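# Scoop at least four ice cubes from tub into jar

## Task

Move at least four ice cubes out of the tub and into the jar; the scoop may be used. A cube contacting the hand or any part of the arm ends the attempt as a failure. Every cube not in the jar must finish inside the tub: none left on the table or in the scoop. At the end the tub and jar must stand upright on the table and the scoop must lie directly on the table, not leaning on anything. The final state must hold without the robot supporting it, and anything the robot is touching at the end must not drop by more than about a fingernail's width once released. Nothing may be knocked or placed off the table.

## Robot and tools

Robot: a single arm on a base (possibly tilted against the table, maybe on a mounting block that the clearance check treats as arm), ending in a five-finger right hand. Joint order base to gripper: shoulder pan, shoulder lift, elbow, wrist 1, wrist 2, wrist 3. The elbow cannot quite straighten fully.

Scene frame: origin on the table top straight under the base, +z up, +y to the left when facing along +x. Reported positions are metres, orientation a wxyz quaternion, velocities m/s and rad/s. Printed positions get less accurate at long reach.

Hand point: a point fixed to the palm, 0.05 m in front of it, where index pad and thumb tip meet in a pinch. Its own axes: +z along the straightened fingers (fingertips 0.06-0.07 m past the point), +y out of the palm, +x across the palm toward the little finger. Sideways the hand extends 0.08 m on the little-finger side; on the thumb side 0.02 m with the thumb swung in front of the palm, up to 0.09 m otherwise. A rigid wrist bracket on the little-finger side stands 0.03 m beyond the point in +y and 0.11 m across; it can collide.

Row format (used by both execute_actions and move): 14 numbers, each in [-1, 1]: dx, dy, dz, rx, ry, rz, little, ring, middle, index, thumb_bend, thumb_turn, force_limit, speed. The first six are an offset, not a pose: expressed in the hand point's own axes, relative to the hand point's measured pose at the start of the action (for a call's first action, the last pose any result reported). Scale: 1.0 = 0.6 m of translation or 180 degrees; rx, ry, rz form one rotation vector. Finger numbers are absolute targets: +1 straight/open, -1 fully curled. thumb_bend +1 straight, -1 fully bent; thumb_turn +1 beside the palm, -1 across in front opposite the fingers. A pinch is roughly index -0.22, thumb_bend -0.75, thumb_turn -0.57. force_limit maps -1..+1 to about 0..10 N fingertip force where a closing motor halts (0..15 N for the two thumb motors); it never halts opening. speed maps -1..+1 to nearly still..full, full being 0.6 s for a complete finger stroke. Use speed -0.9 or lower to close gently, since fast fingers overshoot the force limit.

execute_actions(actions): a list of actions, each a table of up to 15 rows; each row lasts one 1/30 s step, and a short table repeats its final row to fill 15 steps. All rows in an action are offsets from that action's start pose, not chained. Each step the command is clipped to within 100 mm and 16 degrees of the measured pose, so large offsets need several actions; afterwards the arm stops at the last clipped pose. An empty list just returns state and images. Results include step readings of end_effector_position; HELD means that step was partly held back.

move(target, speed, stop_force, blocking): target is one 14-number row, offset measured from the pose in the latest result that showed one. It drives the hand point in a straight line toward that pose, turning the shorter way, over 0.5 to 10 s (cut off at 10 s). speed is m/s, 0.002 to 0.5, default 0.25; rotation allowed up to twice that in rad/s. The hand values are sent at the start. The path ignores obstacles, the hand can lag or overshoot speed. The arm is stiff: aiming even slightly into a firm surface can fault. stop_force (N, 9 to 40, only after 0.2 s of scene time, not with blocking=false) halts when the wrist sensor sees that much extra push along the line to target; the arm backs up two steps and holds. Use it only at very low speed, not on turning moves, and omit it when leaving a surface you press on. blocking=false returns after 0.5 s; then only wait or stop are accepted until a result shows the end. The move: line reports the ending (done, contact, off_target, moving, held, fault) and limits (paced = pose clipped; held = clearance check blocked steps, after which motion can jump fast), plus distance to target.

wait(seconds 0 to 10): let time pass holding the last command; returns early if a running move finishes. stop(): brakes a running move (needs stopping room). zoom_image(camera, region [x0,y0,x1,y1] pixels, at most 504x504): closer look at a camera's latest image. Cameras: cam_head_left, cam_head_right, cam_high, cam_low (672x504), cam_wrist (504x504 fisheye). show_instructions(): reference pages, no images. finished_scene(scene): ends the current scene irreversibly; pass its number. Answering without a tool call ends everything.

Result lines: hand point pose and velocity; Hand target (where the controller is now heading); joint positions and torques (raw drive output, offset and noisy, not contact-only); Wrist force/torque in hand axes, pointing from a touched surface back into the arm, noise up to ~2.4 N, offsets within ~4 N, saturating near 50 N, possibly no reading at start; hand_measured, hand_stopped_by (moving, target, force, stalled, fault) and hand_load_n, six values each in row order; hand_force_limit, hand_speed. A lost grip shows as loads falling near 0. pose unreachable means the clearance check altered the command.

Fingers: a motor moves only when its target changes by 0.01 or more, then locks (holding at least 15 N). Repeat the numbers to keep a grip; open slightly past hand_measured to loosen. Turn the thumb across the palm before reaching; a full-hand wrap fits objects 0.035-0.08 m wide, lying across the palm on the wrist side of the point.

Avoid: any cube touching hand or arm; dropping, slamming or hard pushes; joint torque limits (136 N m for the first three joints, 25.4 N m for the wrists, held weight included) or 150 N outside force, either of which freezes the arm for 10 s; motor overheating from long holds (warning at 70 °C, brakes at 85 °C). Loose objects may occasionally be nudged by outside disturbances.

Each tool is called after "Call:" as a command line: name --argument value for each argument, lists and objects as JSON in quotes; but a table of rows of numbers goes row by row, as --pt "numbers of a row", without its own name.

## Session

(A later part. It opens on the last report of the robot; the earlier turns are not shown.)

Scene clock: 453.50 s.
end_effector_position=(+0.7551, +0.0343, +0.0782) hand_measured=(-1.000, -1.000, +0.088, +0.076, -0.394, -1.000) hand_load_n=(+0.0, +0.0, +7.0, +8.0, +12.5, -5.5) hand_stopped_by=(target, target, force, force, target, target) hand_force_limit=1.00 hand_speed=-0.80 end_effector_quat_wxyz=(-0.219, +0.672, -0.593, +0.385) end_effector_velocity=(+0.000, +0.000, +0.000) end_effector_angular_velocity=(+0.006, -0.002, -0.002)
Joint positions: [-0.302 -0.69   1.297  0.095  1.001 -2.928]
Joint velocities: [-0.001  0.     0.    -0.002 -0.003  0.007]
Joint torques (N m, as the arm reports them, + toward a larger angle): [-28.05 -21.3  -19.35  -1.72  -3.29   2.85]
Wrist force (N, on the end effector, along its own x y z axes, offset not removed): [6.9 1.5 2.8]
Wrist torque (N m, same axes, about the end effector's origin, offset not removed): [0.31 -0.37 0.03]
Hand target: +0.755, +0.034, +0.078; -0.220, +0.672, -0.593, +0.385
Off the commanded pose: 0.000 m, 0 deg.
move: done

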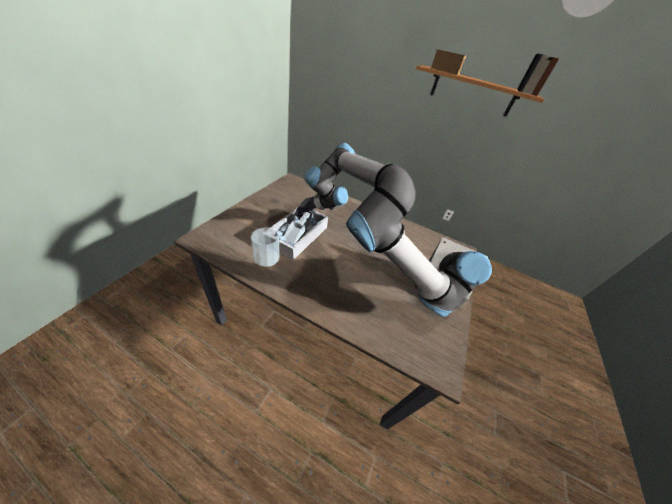

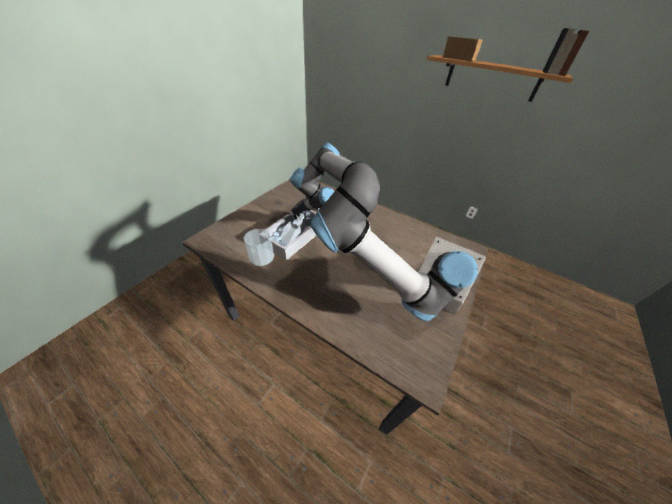

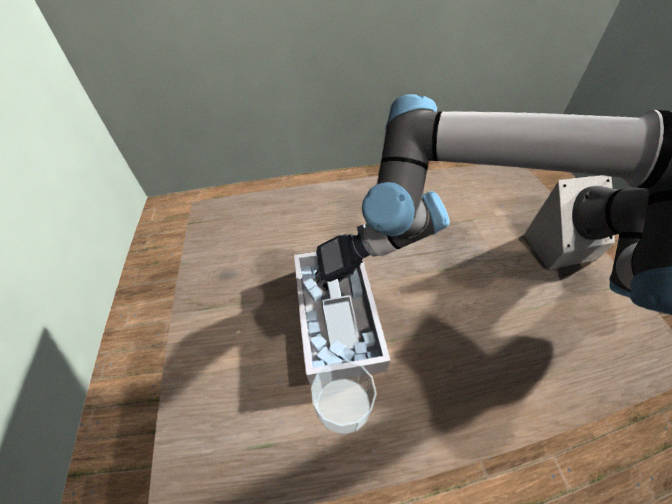

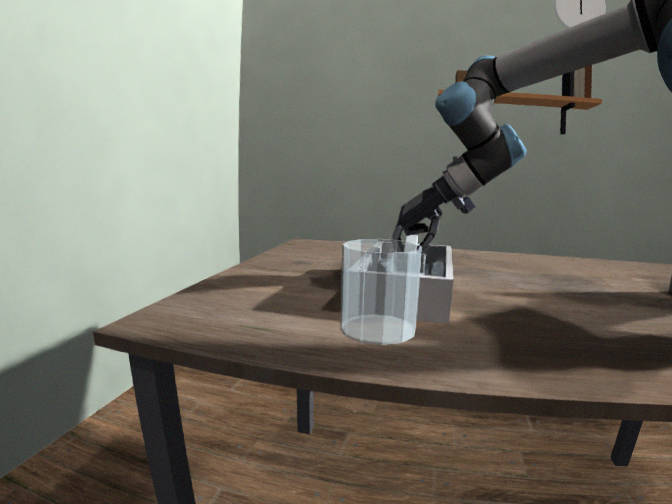

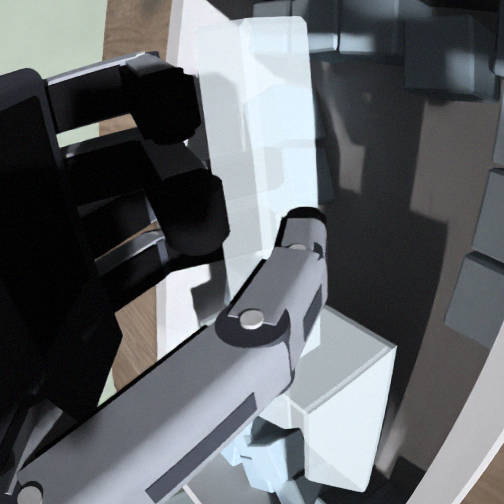

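Call:
move --target '[0.016,-0.009,0.018,0,0,0,-1,-1,-0.85,-0.9,-0.4,-1,1,-0.8]' --speed 0.03

Call:
move --target '[-0.064,-0.0135,-0.011,0,0,0,-1,-1,-0.85,-0.9,-0.4,-1,1,-0.8]' --speed 0.12

Call:
zoom_image --camera "cam_high" --region '[250,230,430,400]'

Scene clock: 462.33 s.
end_effector_position=(+0.7668, +0.0244, +0.0782) hand_measured=(-1.000, -1.000, +0.088, +0.076, -0.394, -1.000) hand_load_n=(+0.0, +0.0, +6.5, +9.5, +11.0, -4.0) hand_stopped_by=(target, target, force, force, target, target) hand_force_limit=1.00 hand_speed=-0.80 end_effector_quat_wxyz=(-0.219, +0.672, -0.593, +0.385) end_effector_velocity=(+0.003, -0.001, +0.002) end_effector_angular_velocity=(-0.001, -0.003, +0.001)
Joint positions: [-0.307 -0.654  1.246  0.112  0.997 -2.932]
Joint velocities: [-0.002  0.003 -0.008  0.002 -0.    -0.   ]
Joint torques (N m, as the arm reports them, + toward a larger angle): [-50.06 -21.53 -20.38   2.12  -1.66  -2.78]
Wrist force (N, on the end effector, along its own x y z axes, offset not removed): [3.7 0.0 -0.1]
Wrist torque (N m, same axes, about the end effector's origin, offset not removed): [-0.08 -0.49 0.28]
Hand target: +0.767, +0.024, +0.078; -0.219, +0.672, -0.593, +0.385
Off the commanded pose: 0.000 m, 0 deg.
move: done

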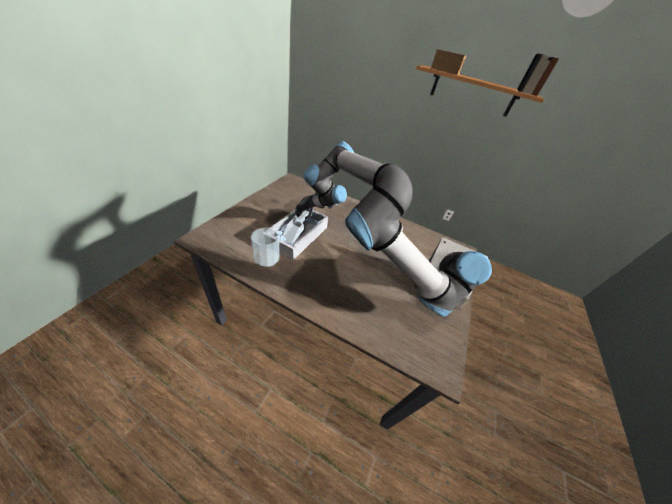

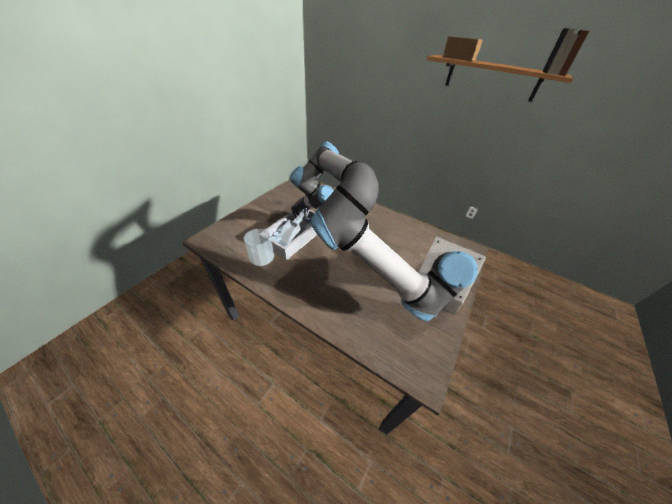

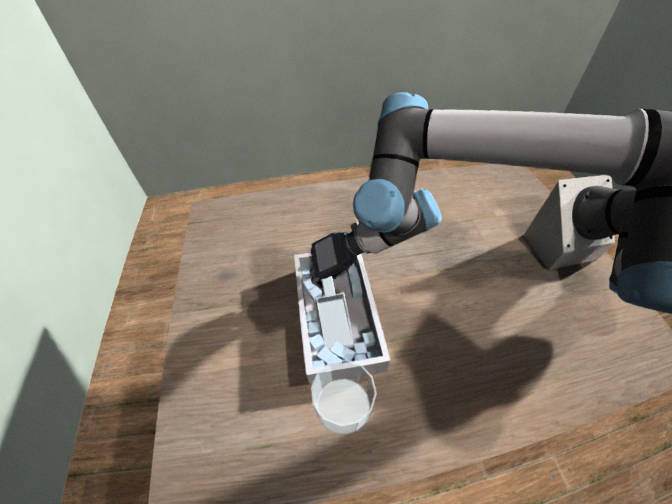

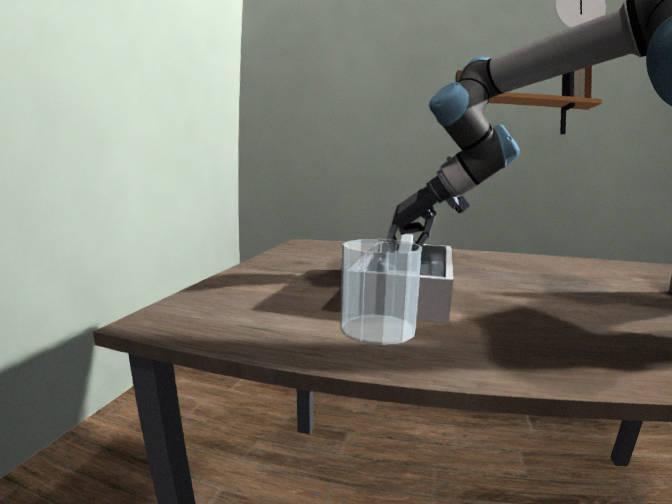

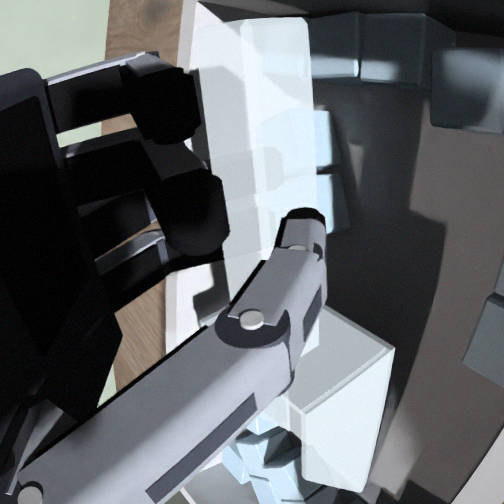

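Scene clock: 463.17 s.
end_effector_position=(+0.7667, +0.0642, +0.0784) hand_measured=(-1.000, -1.000, +0.088, +0.076, -0.394, -1.000) hand_load_n=(+0.0, +0.0, +5.5, +11.0, +11.5, -2.0) hand_stopped_by=(target, target, force, force, target, target) hand_force_limit=1.00 hand_speed=-0.80 end_effector_quat_wxyz=(-0.219, +0.672, -0.593, +0.385) end_effector_velocity=(+0.001, +0.002, +0.001) end_effector_angular_velocity=(-0.002, -0.001, +0.003)
Joint positions: [-0.262 -0.701  1.251  0.136  1.031 -2.898]
Joint velocities: [ 0.002 -0.002 -0.002  0.001  0.001 -0.001]
Joint torques (N m, as the arm reports them, + toward a larger angle): [-33.85 -49.23 -13.92   2.3    2.84   2.38]
Wrist force (N, on the end effector, along its own x y z axes, offset not removed): [1.8 1.6 0.9]
Wrist torque (N m, same axes, about the end effector's origin, offset not removed): [0.38 -0.19 0.28]
Hand target: +0.767, +0.064, +0.078; -0.219, +0.672, -0.593, +0.385
Off the commanded pose: 0.000 m, 0 deg.
move: done

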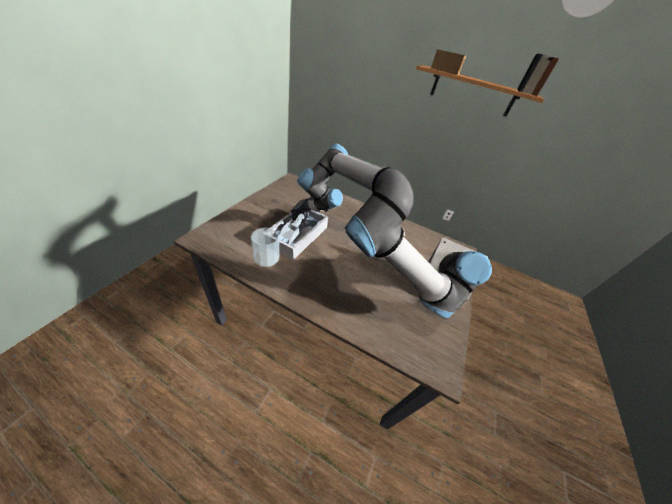

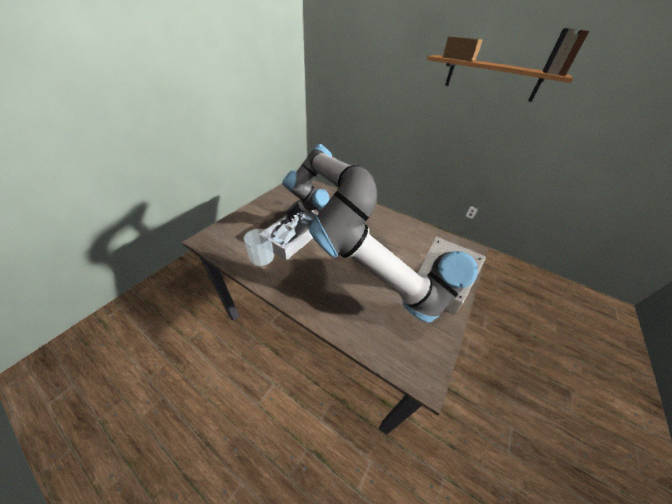

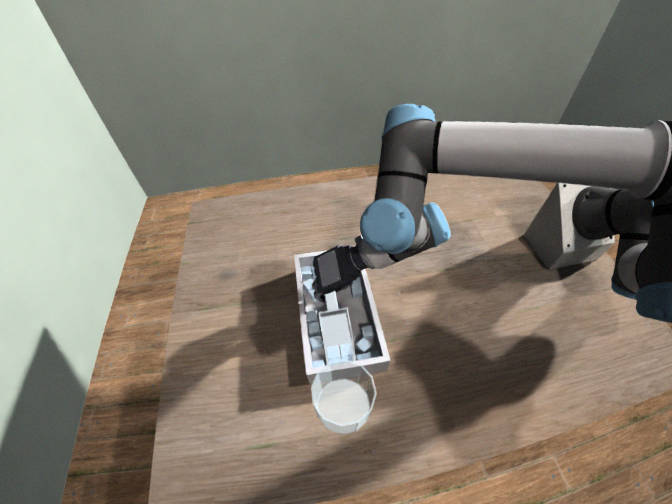

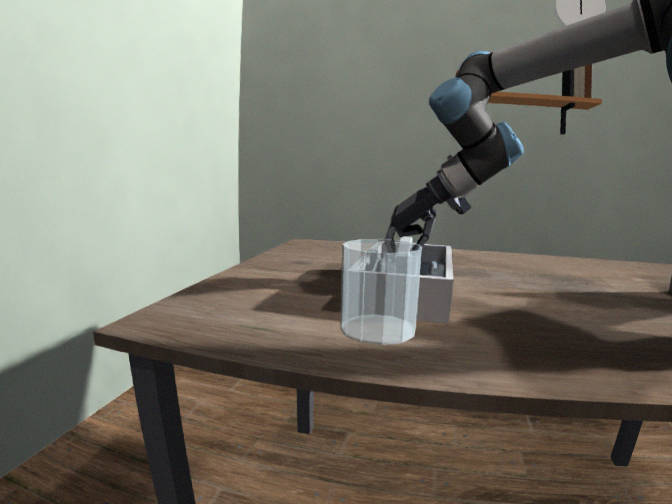

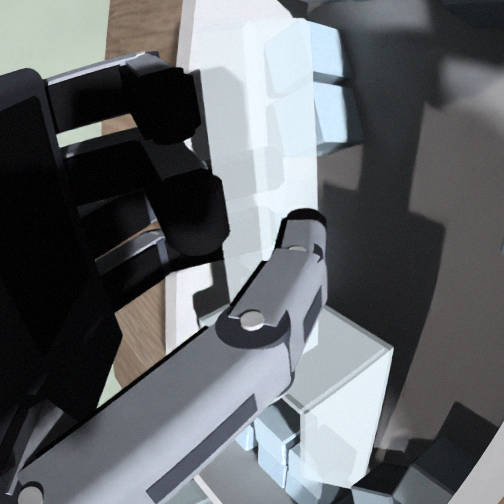

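Region (250, 230, 430, 400) of cam_high's 672x504 image, scaled by 2.800, with more detail than that image has.

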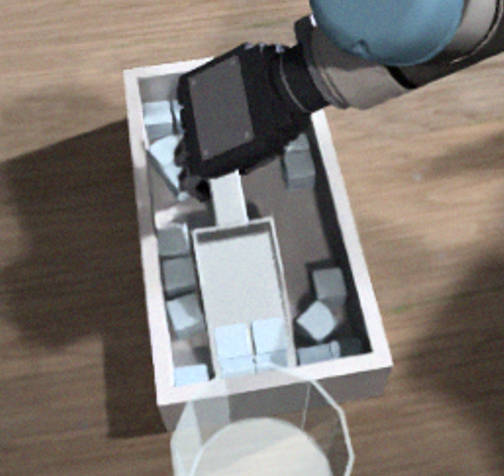

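Four aboard. Push 1.5 cm more, then tilt up.

Call:
move --target '[-0.024,-0.005,-0.004,0,0,0,-1,-1,-0.85,-0.9,-0.4,-1,1,-0.8]' --speed 0.08

Call:
move --target '[0.026,0,0,0,-0.077,0.095,-1,-1,-0.85,-0.9,-0.4,-1,1,-0.8]' --speed 0.05

Call:
zoom_image --camera "cam_high" --region '[250,230,430,400]'

Scene clock: 472.03 s.
end_effector_position=(+0.7667, +0.0790, +0.0784) hand_measured=(-1.000, -1.000, +0.088, +0.076, -0.394, -1.000) hand_load_n=(+0.0, +0.0, +5.5, +11.0, +11.5, -1.5) hand_stopped_by=(target, target, force, force, target, target) hand_force_limit=1.00 hand_speed=-0.80 end_effector_quat_wxyz=(-0.219, +0.672, -0.593, +0.385) end_effector_velocity=(-0.000, +0.001, -0.001) end_effector_angular_velocity=(+0.001, +0.001, +0.000)
Joint positions: [-0.246 -0.717  1.25   0.147  1.044 -2.886]
Joint velocities: [ 0.002  0.    -0.001  0.001  0.     0.002]
Joint torques (N m, as the arm reports them, + toward a larger angle): [-33.36 -48.44 -19.01   2.38   2.82   2.52]
Wrist force (N, on the end effector, along its own x y z axes, offset not removed): [1.4 2.4 0.5]
Wrist torque (N m, same axes, about the end effector's origin, offset not removed): [0.33 -0.14 0.05]
Hand target: +0.767, +0.079, +0.078; -0.219, +0.672, -0.593, +0.385
Off the commanded pose: 0.000 m, 0 deg.
move: done

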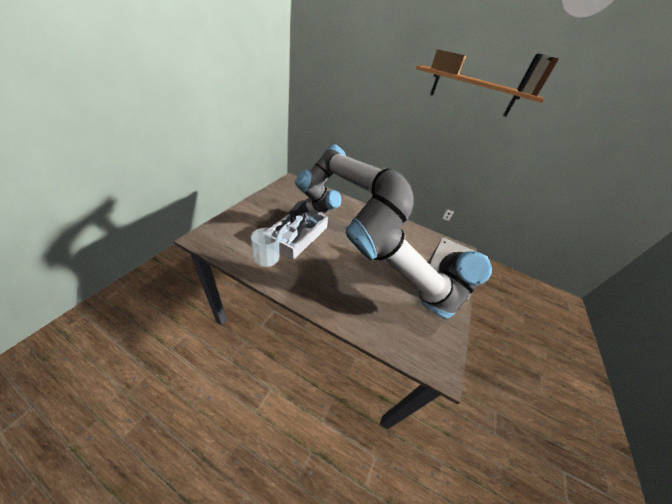

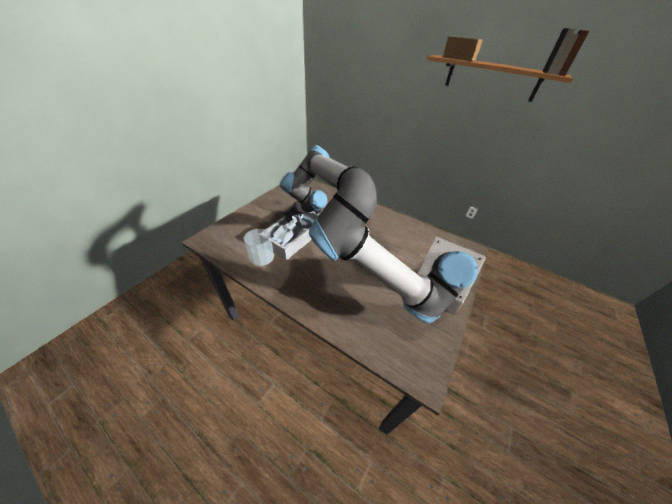

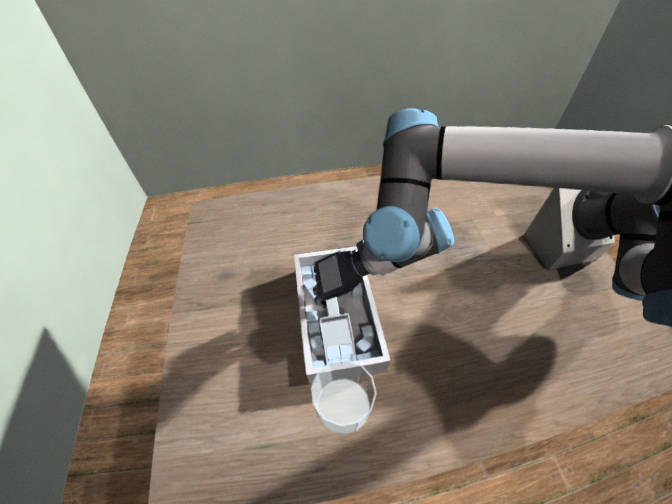

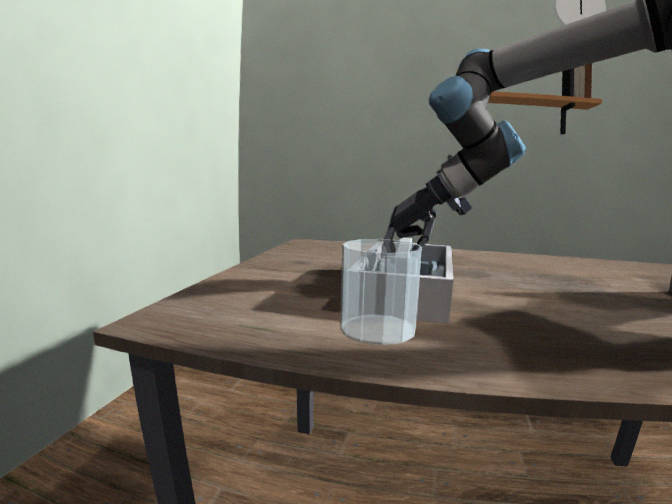

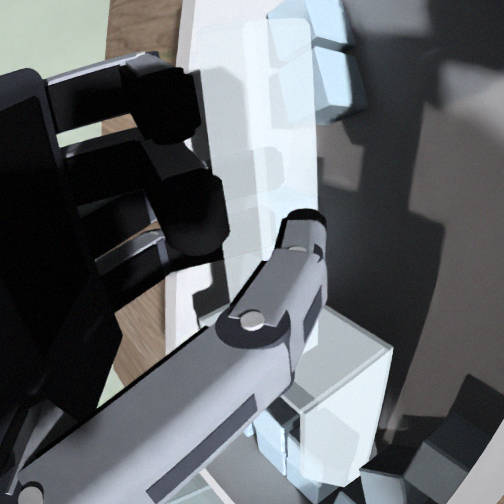

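Scene clock: 476.13 s.
end_effector_position=(+0.7667, +0.0639, +0.0824) hand_measured=(-1.000, -1.000, +0.088, +0.076, -0.394, -1.000) hand_load_n=(+0.0, +0.0, +5.5, +5.5, +7.0, +1.0) hand_stopped_by=(target, target, force, force, target, target) hand_force_limit=1.00 hand_speed=-0.80 end_effector_quat_wxyz=(-0.344, +0.618, -0.655, +0.265) end_effector_velocity=(+0.000, +0.000, -0.000) end_effector_angular_velocity=(+0.008, +0.000, +0.001)
Joint positions: [-0.348 -0.63   1.268 -0.031  0.741 -2.589]
Joint velocities: [-0.001  0.002  0.    -0.006 -0.006  0.008]
Joint torques (N m, as the arm reports them, + toward a larger angle): [-52.14 -22.69  -5.68  -2.28  -1.93   2.65]
Wrist force (N, on the end effector, along its own x y z axes, offset not removed): [-0.6 4.8 3.3]
Wrist torque (N m, same axes, about the end effector's origin, offset not removed): [0.30 0.05 -0.16]
Hand target: +0.767, +0.064, +0.082; -0.344, +0.618, -0.655, +0.264
Off the commanded pose: 0.000 m, 0 deg.
move: done

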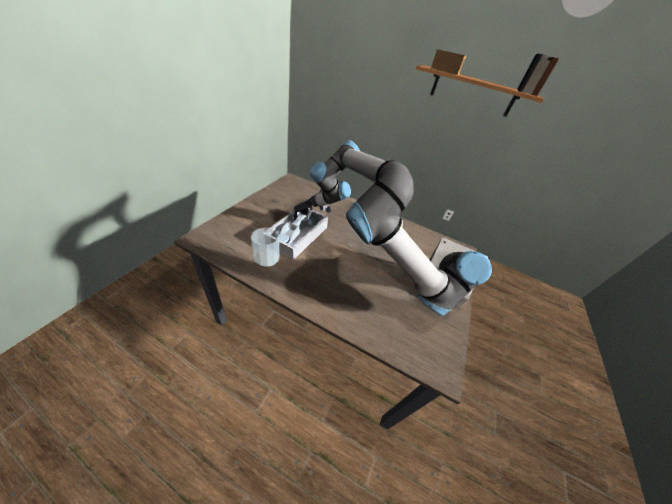

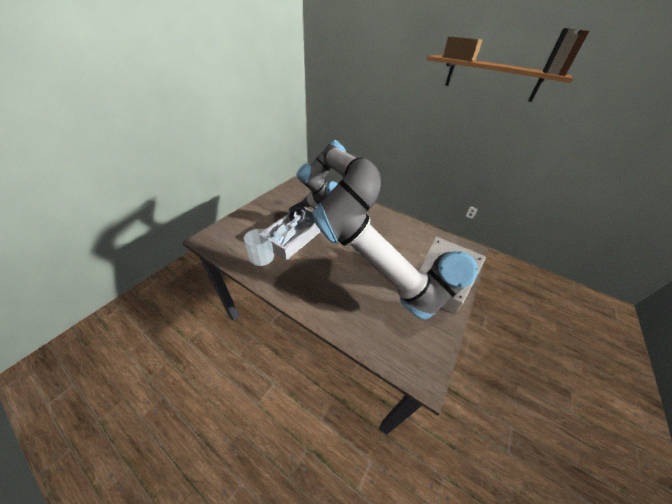

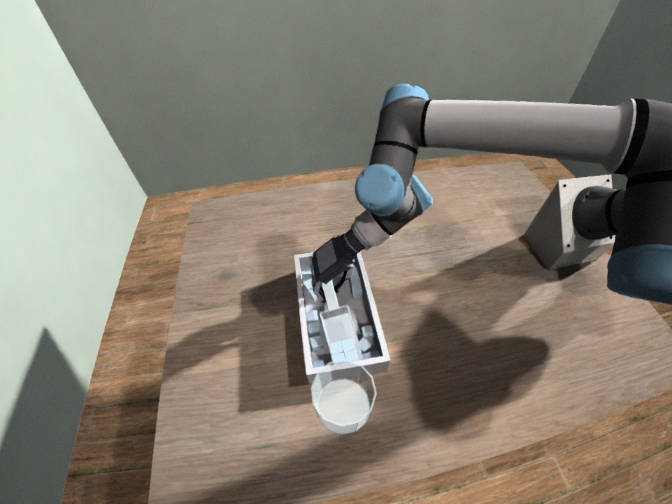

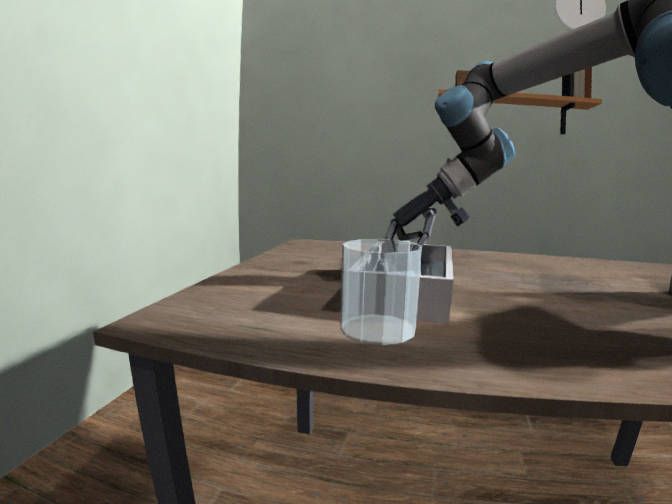

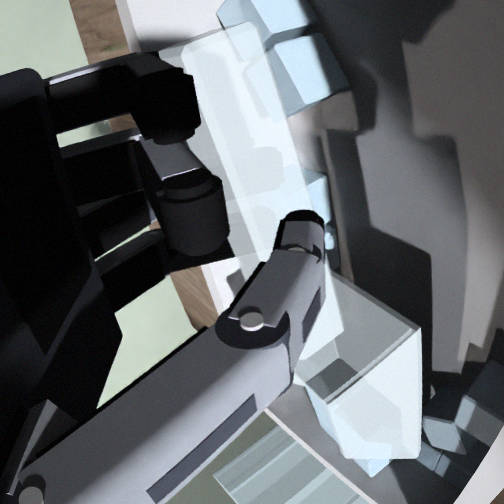

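Region (250, 230, 430, 400) of cam_high's 672x504 image, scaled by 2.800, with more detail than that image has.

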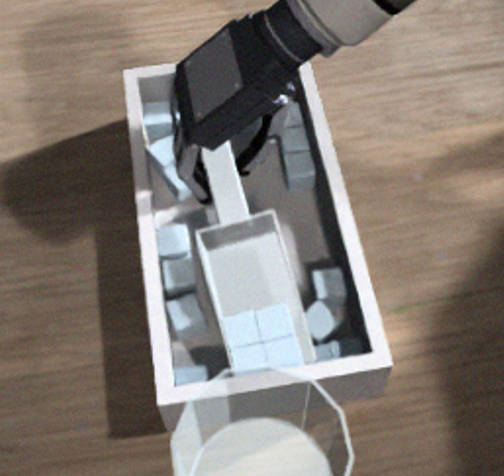

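The scoop sagged in the grip. Retighten and tilt more.

Call:
move --target '[0,0,0,0,0,0,-1,-1,-0.95,-0.95,-0.4,-1,1,-0.9]'

Call:
move --target '[0.012,-0.01,-0.008,0,-0.056,0.069,-1,-1,-0.95,-0.95,-0.4,-1,1,-0.9]' --speed 0.04

Call:
zoom_image --camera "cam_high" --region '[250,230,430,400]'

Scene clock: 483.43 s.
end_effector_position=(+0.7667, +0.0637, +0.0823) hand_measured=(-1.000, -1.000, +0.070, +0.056, -0.394, -1.000) hand_load_n=(+0.0, +0.0, +10.0, +10.0, +12.5, +0.5) hand_stopped_by=(target, target, force, force, target, target) hand_force_limit=1.00 hand_speed=-0.90 end_effector_quat_wxyz=(-0.344, +0.618, -0.655, +0.265) end_effector_velocity=(+0.000, +0.000, -0.000) end_effector_angular_velocity=(+0.000, -0.000, -0.000)
Joint positions: [-0.348 -0.63   1.269 -0.031  0.741 -2.589]
Joint velocities: [ 0.    -0.    -0.     0.     0.001  0.001]
Joint torques (N m, as the arm reports them, + toward a larger angle): [-37.41 -46.58 -17.72   2.26   2.86  -2.47]
Wrist force (N, on the end effector, along its own x y z axes, offset not removed): [-0.2 1.8 2.1]
Wrist torque (N m, same axes, about the end effector's origin, offset not removed): [0.02 0.24 0.07]
Hand target: +0.767, +0.064, +0.082; -0.344, +0.618, -0.655, +0.265
Off the commanded pose: 0.000 m, 0 deg.
move: done

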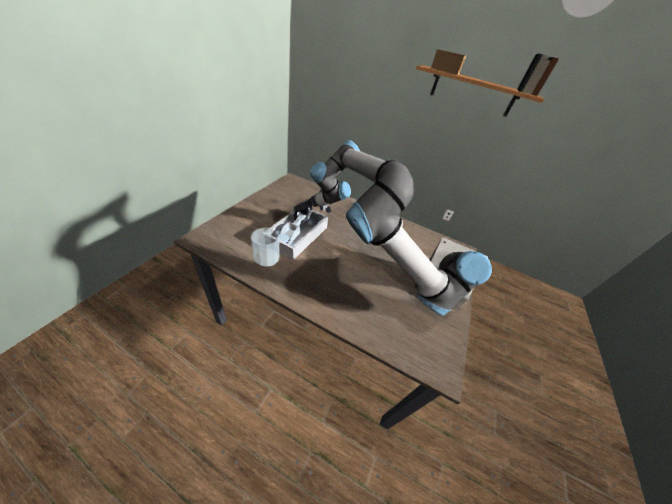

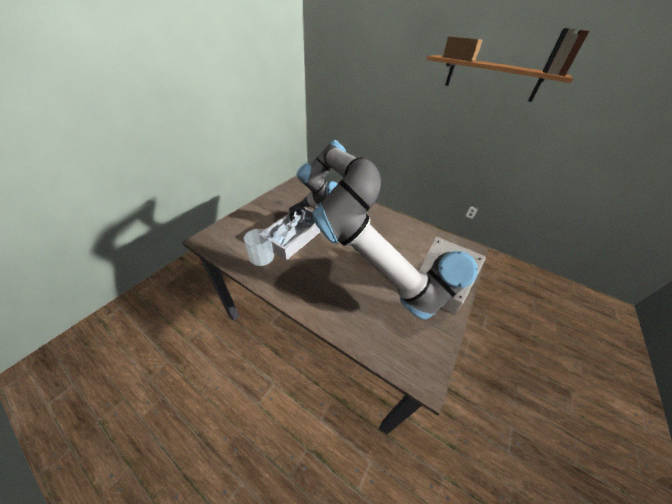

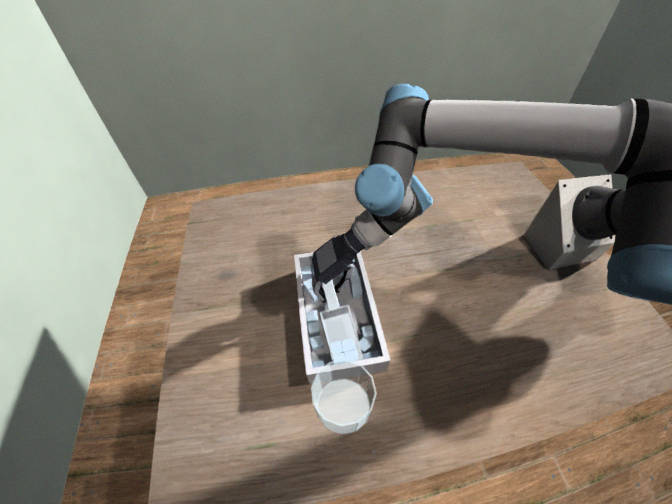

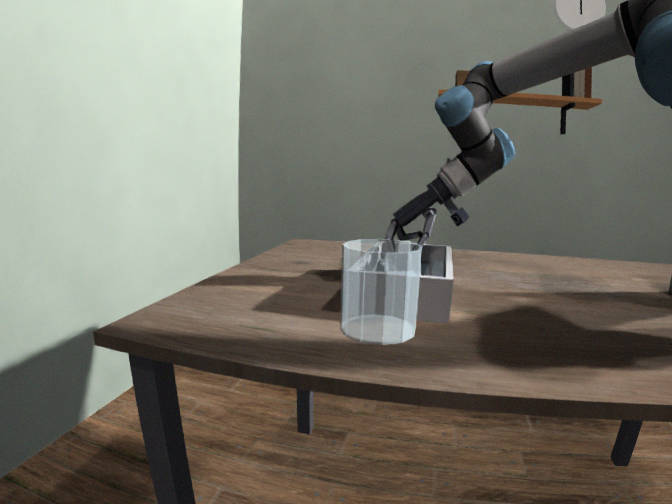

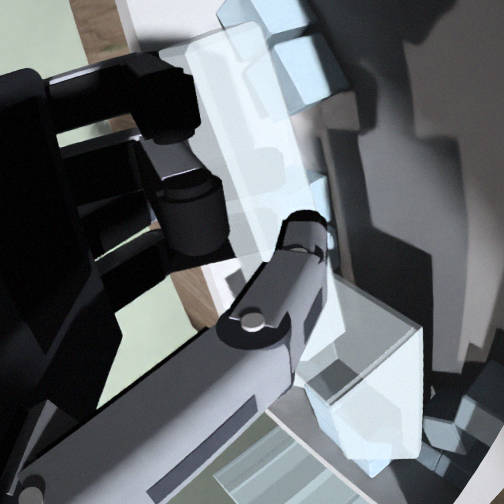

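Scene clock: 487.17 s.
end_effector_position=(+0.7667, +0.0556, +0.0890) hand_measured=(-1.000, -1.000, +0.070, +0.056, -0.394, -1.000) hand_load_n=(+0.0, +0.0, +10.0, +10.0, +13.0, +0.5) hand_stopped_by=(target, target, force, force, target, target) hand_force_limit=1.00 hand_speed=-0.90 end_effector_quat_wxyz=(+0.426, -0.565, +0.686, -0.171) end_effector_velocity=(-0.000, -0.002, +0.000) end_effector_angular_velocity=(+0.009, -0.002, -0.003)
Joint positions: [-0.396 -0.573  1.3   -0.276  0.567 -2.262]
Joint velocities: [-0.002  0.002  0.005 -0.013 -0.002  0.014]
Joint torques (N m, as the arm reports them, + toward a larger angle): [-51.47 -23.58  -5.26  -2.11  -2.15   2.72]
Wrist force (N, on the end effector, along its own x y z axes, offset not removed): [2.2 0.9 5.3]
Wrist torque (N m, same axes, about the end effector's origin, offset not removed): [-0.55 -0.21 0.07]
Hand target: +0.767, +0.056, +0.089; +0.426, -0.565, +0.686, -0.171
Off the commanded pose: 0.000 m, 0 deg.
move: done

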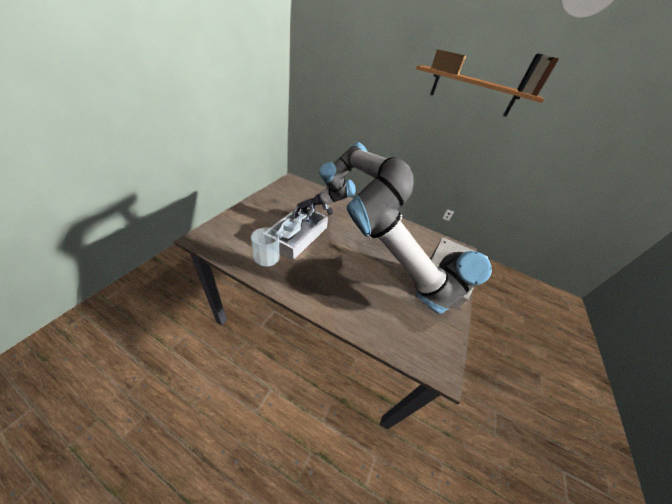

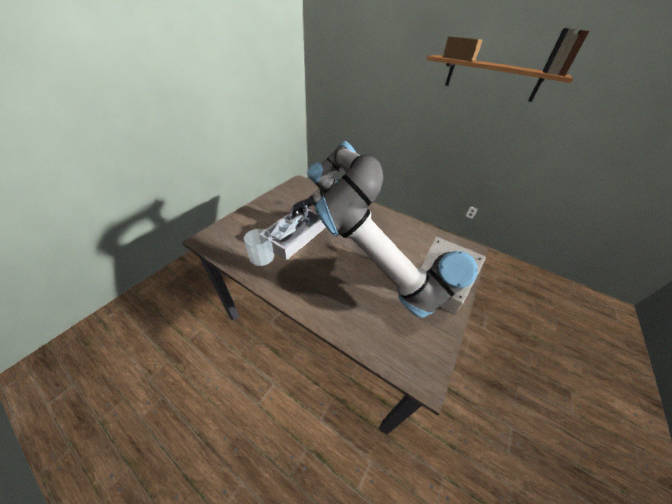

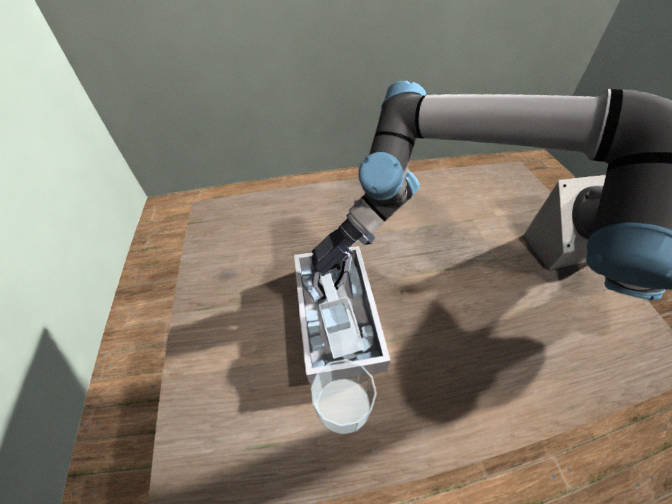

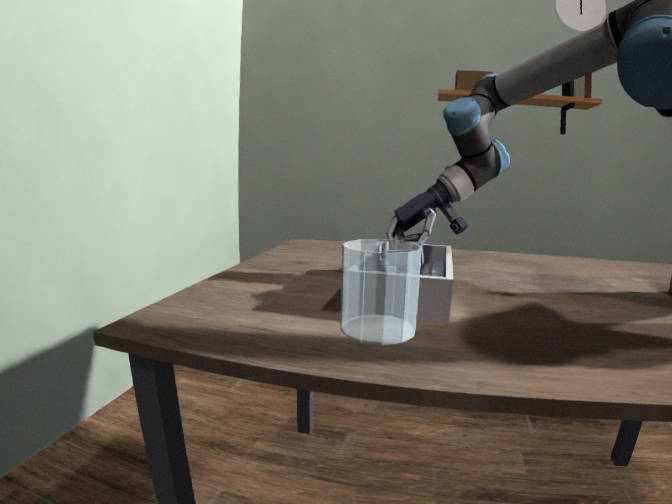

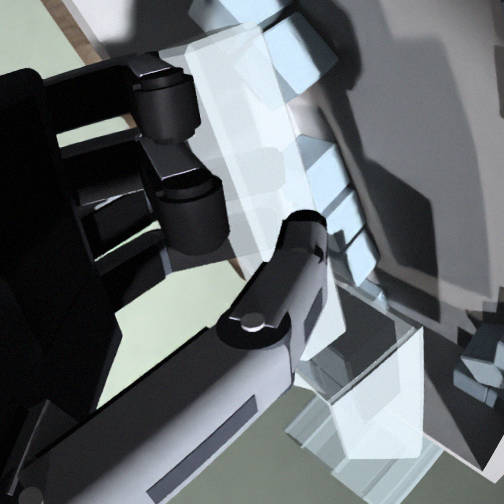

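Region (250, 230, 430, 400) of cam_high's 672x504 image, scaled by 2.800, with more detail than that image has.

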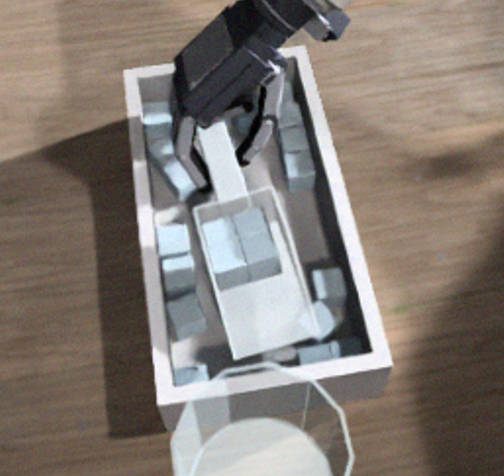

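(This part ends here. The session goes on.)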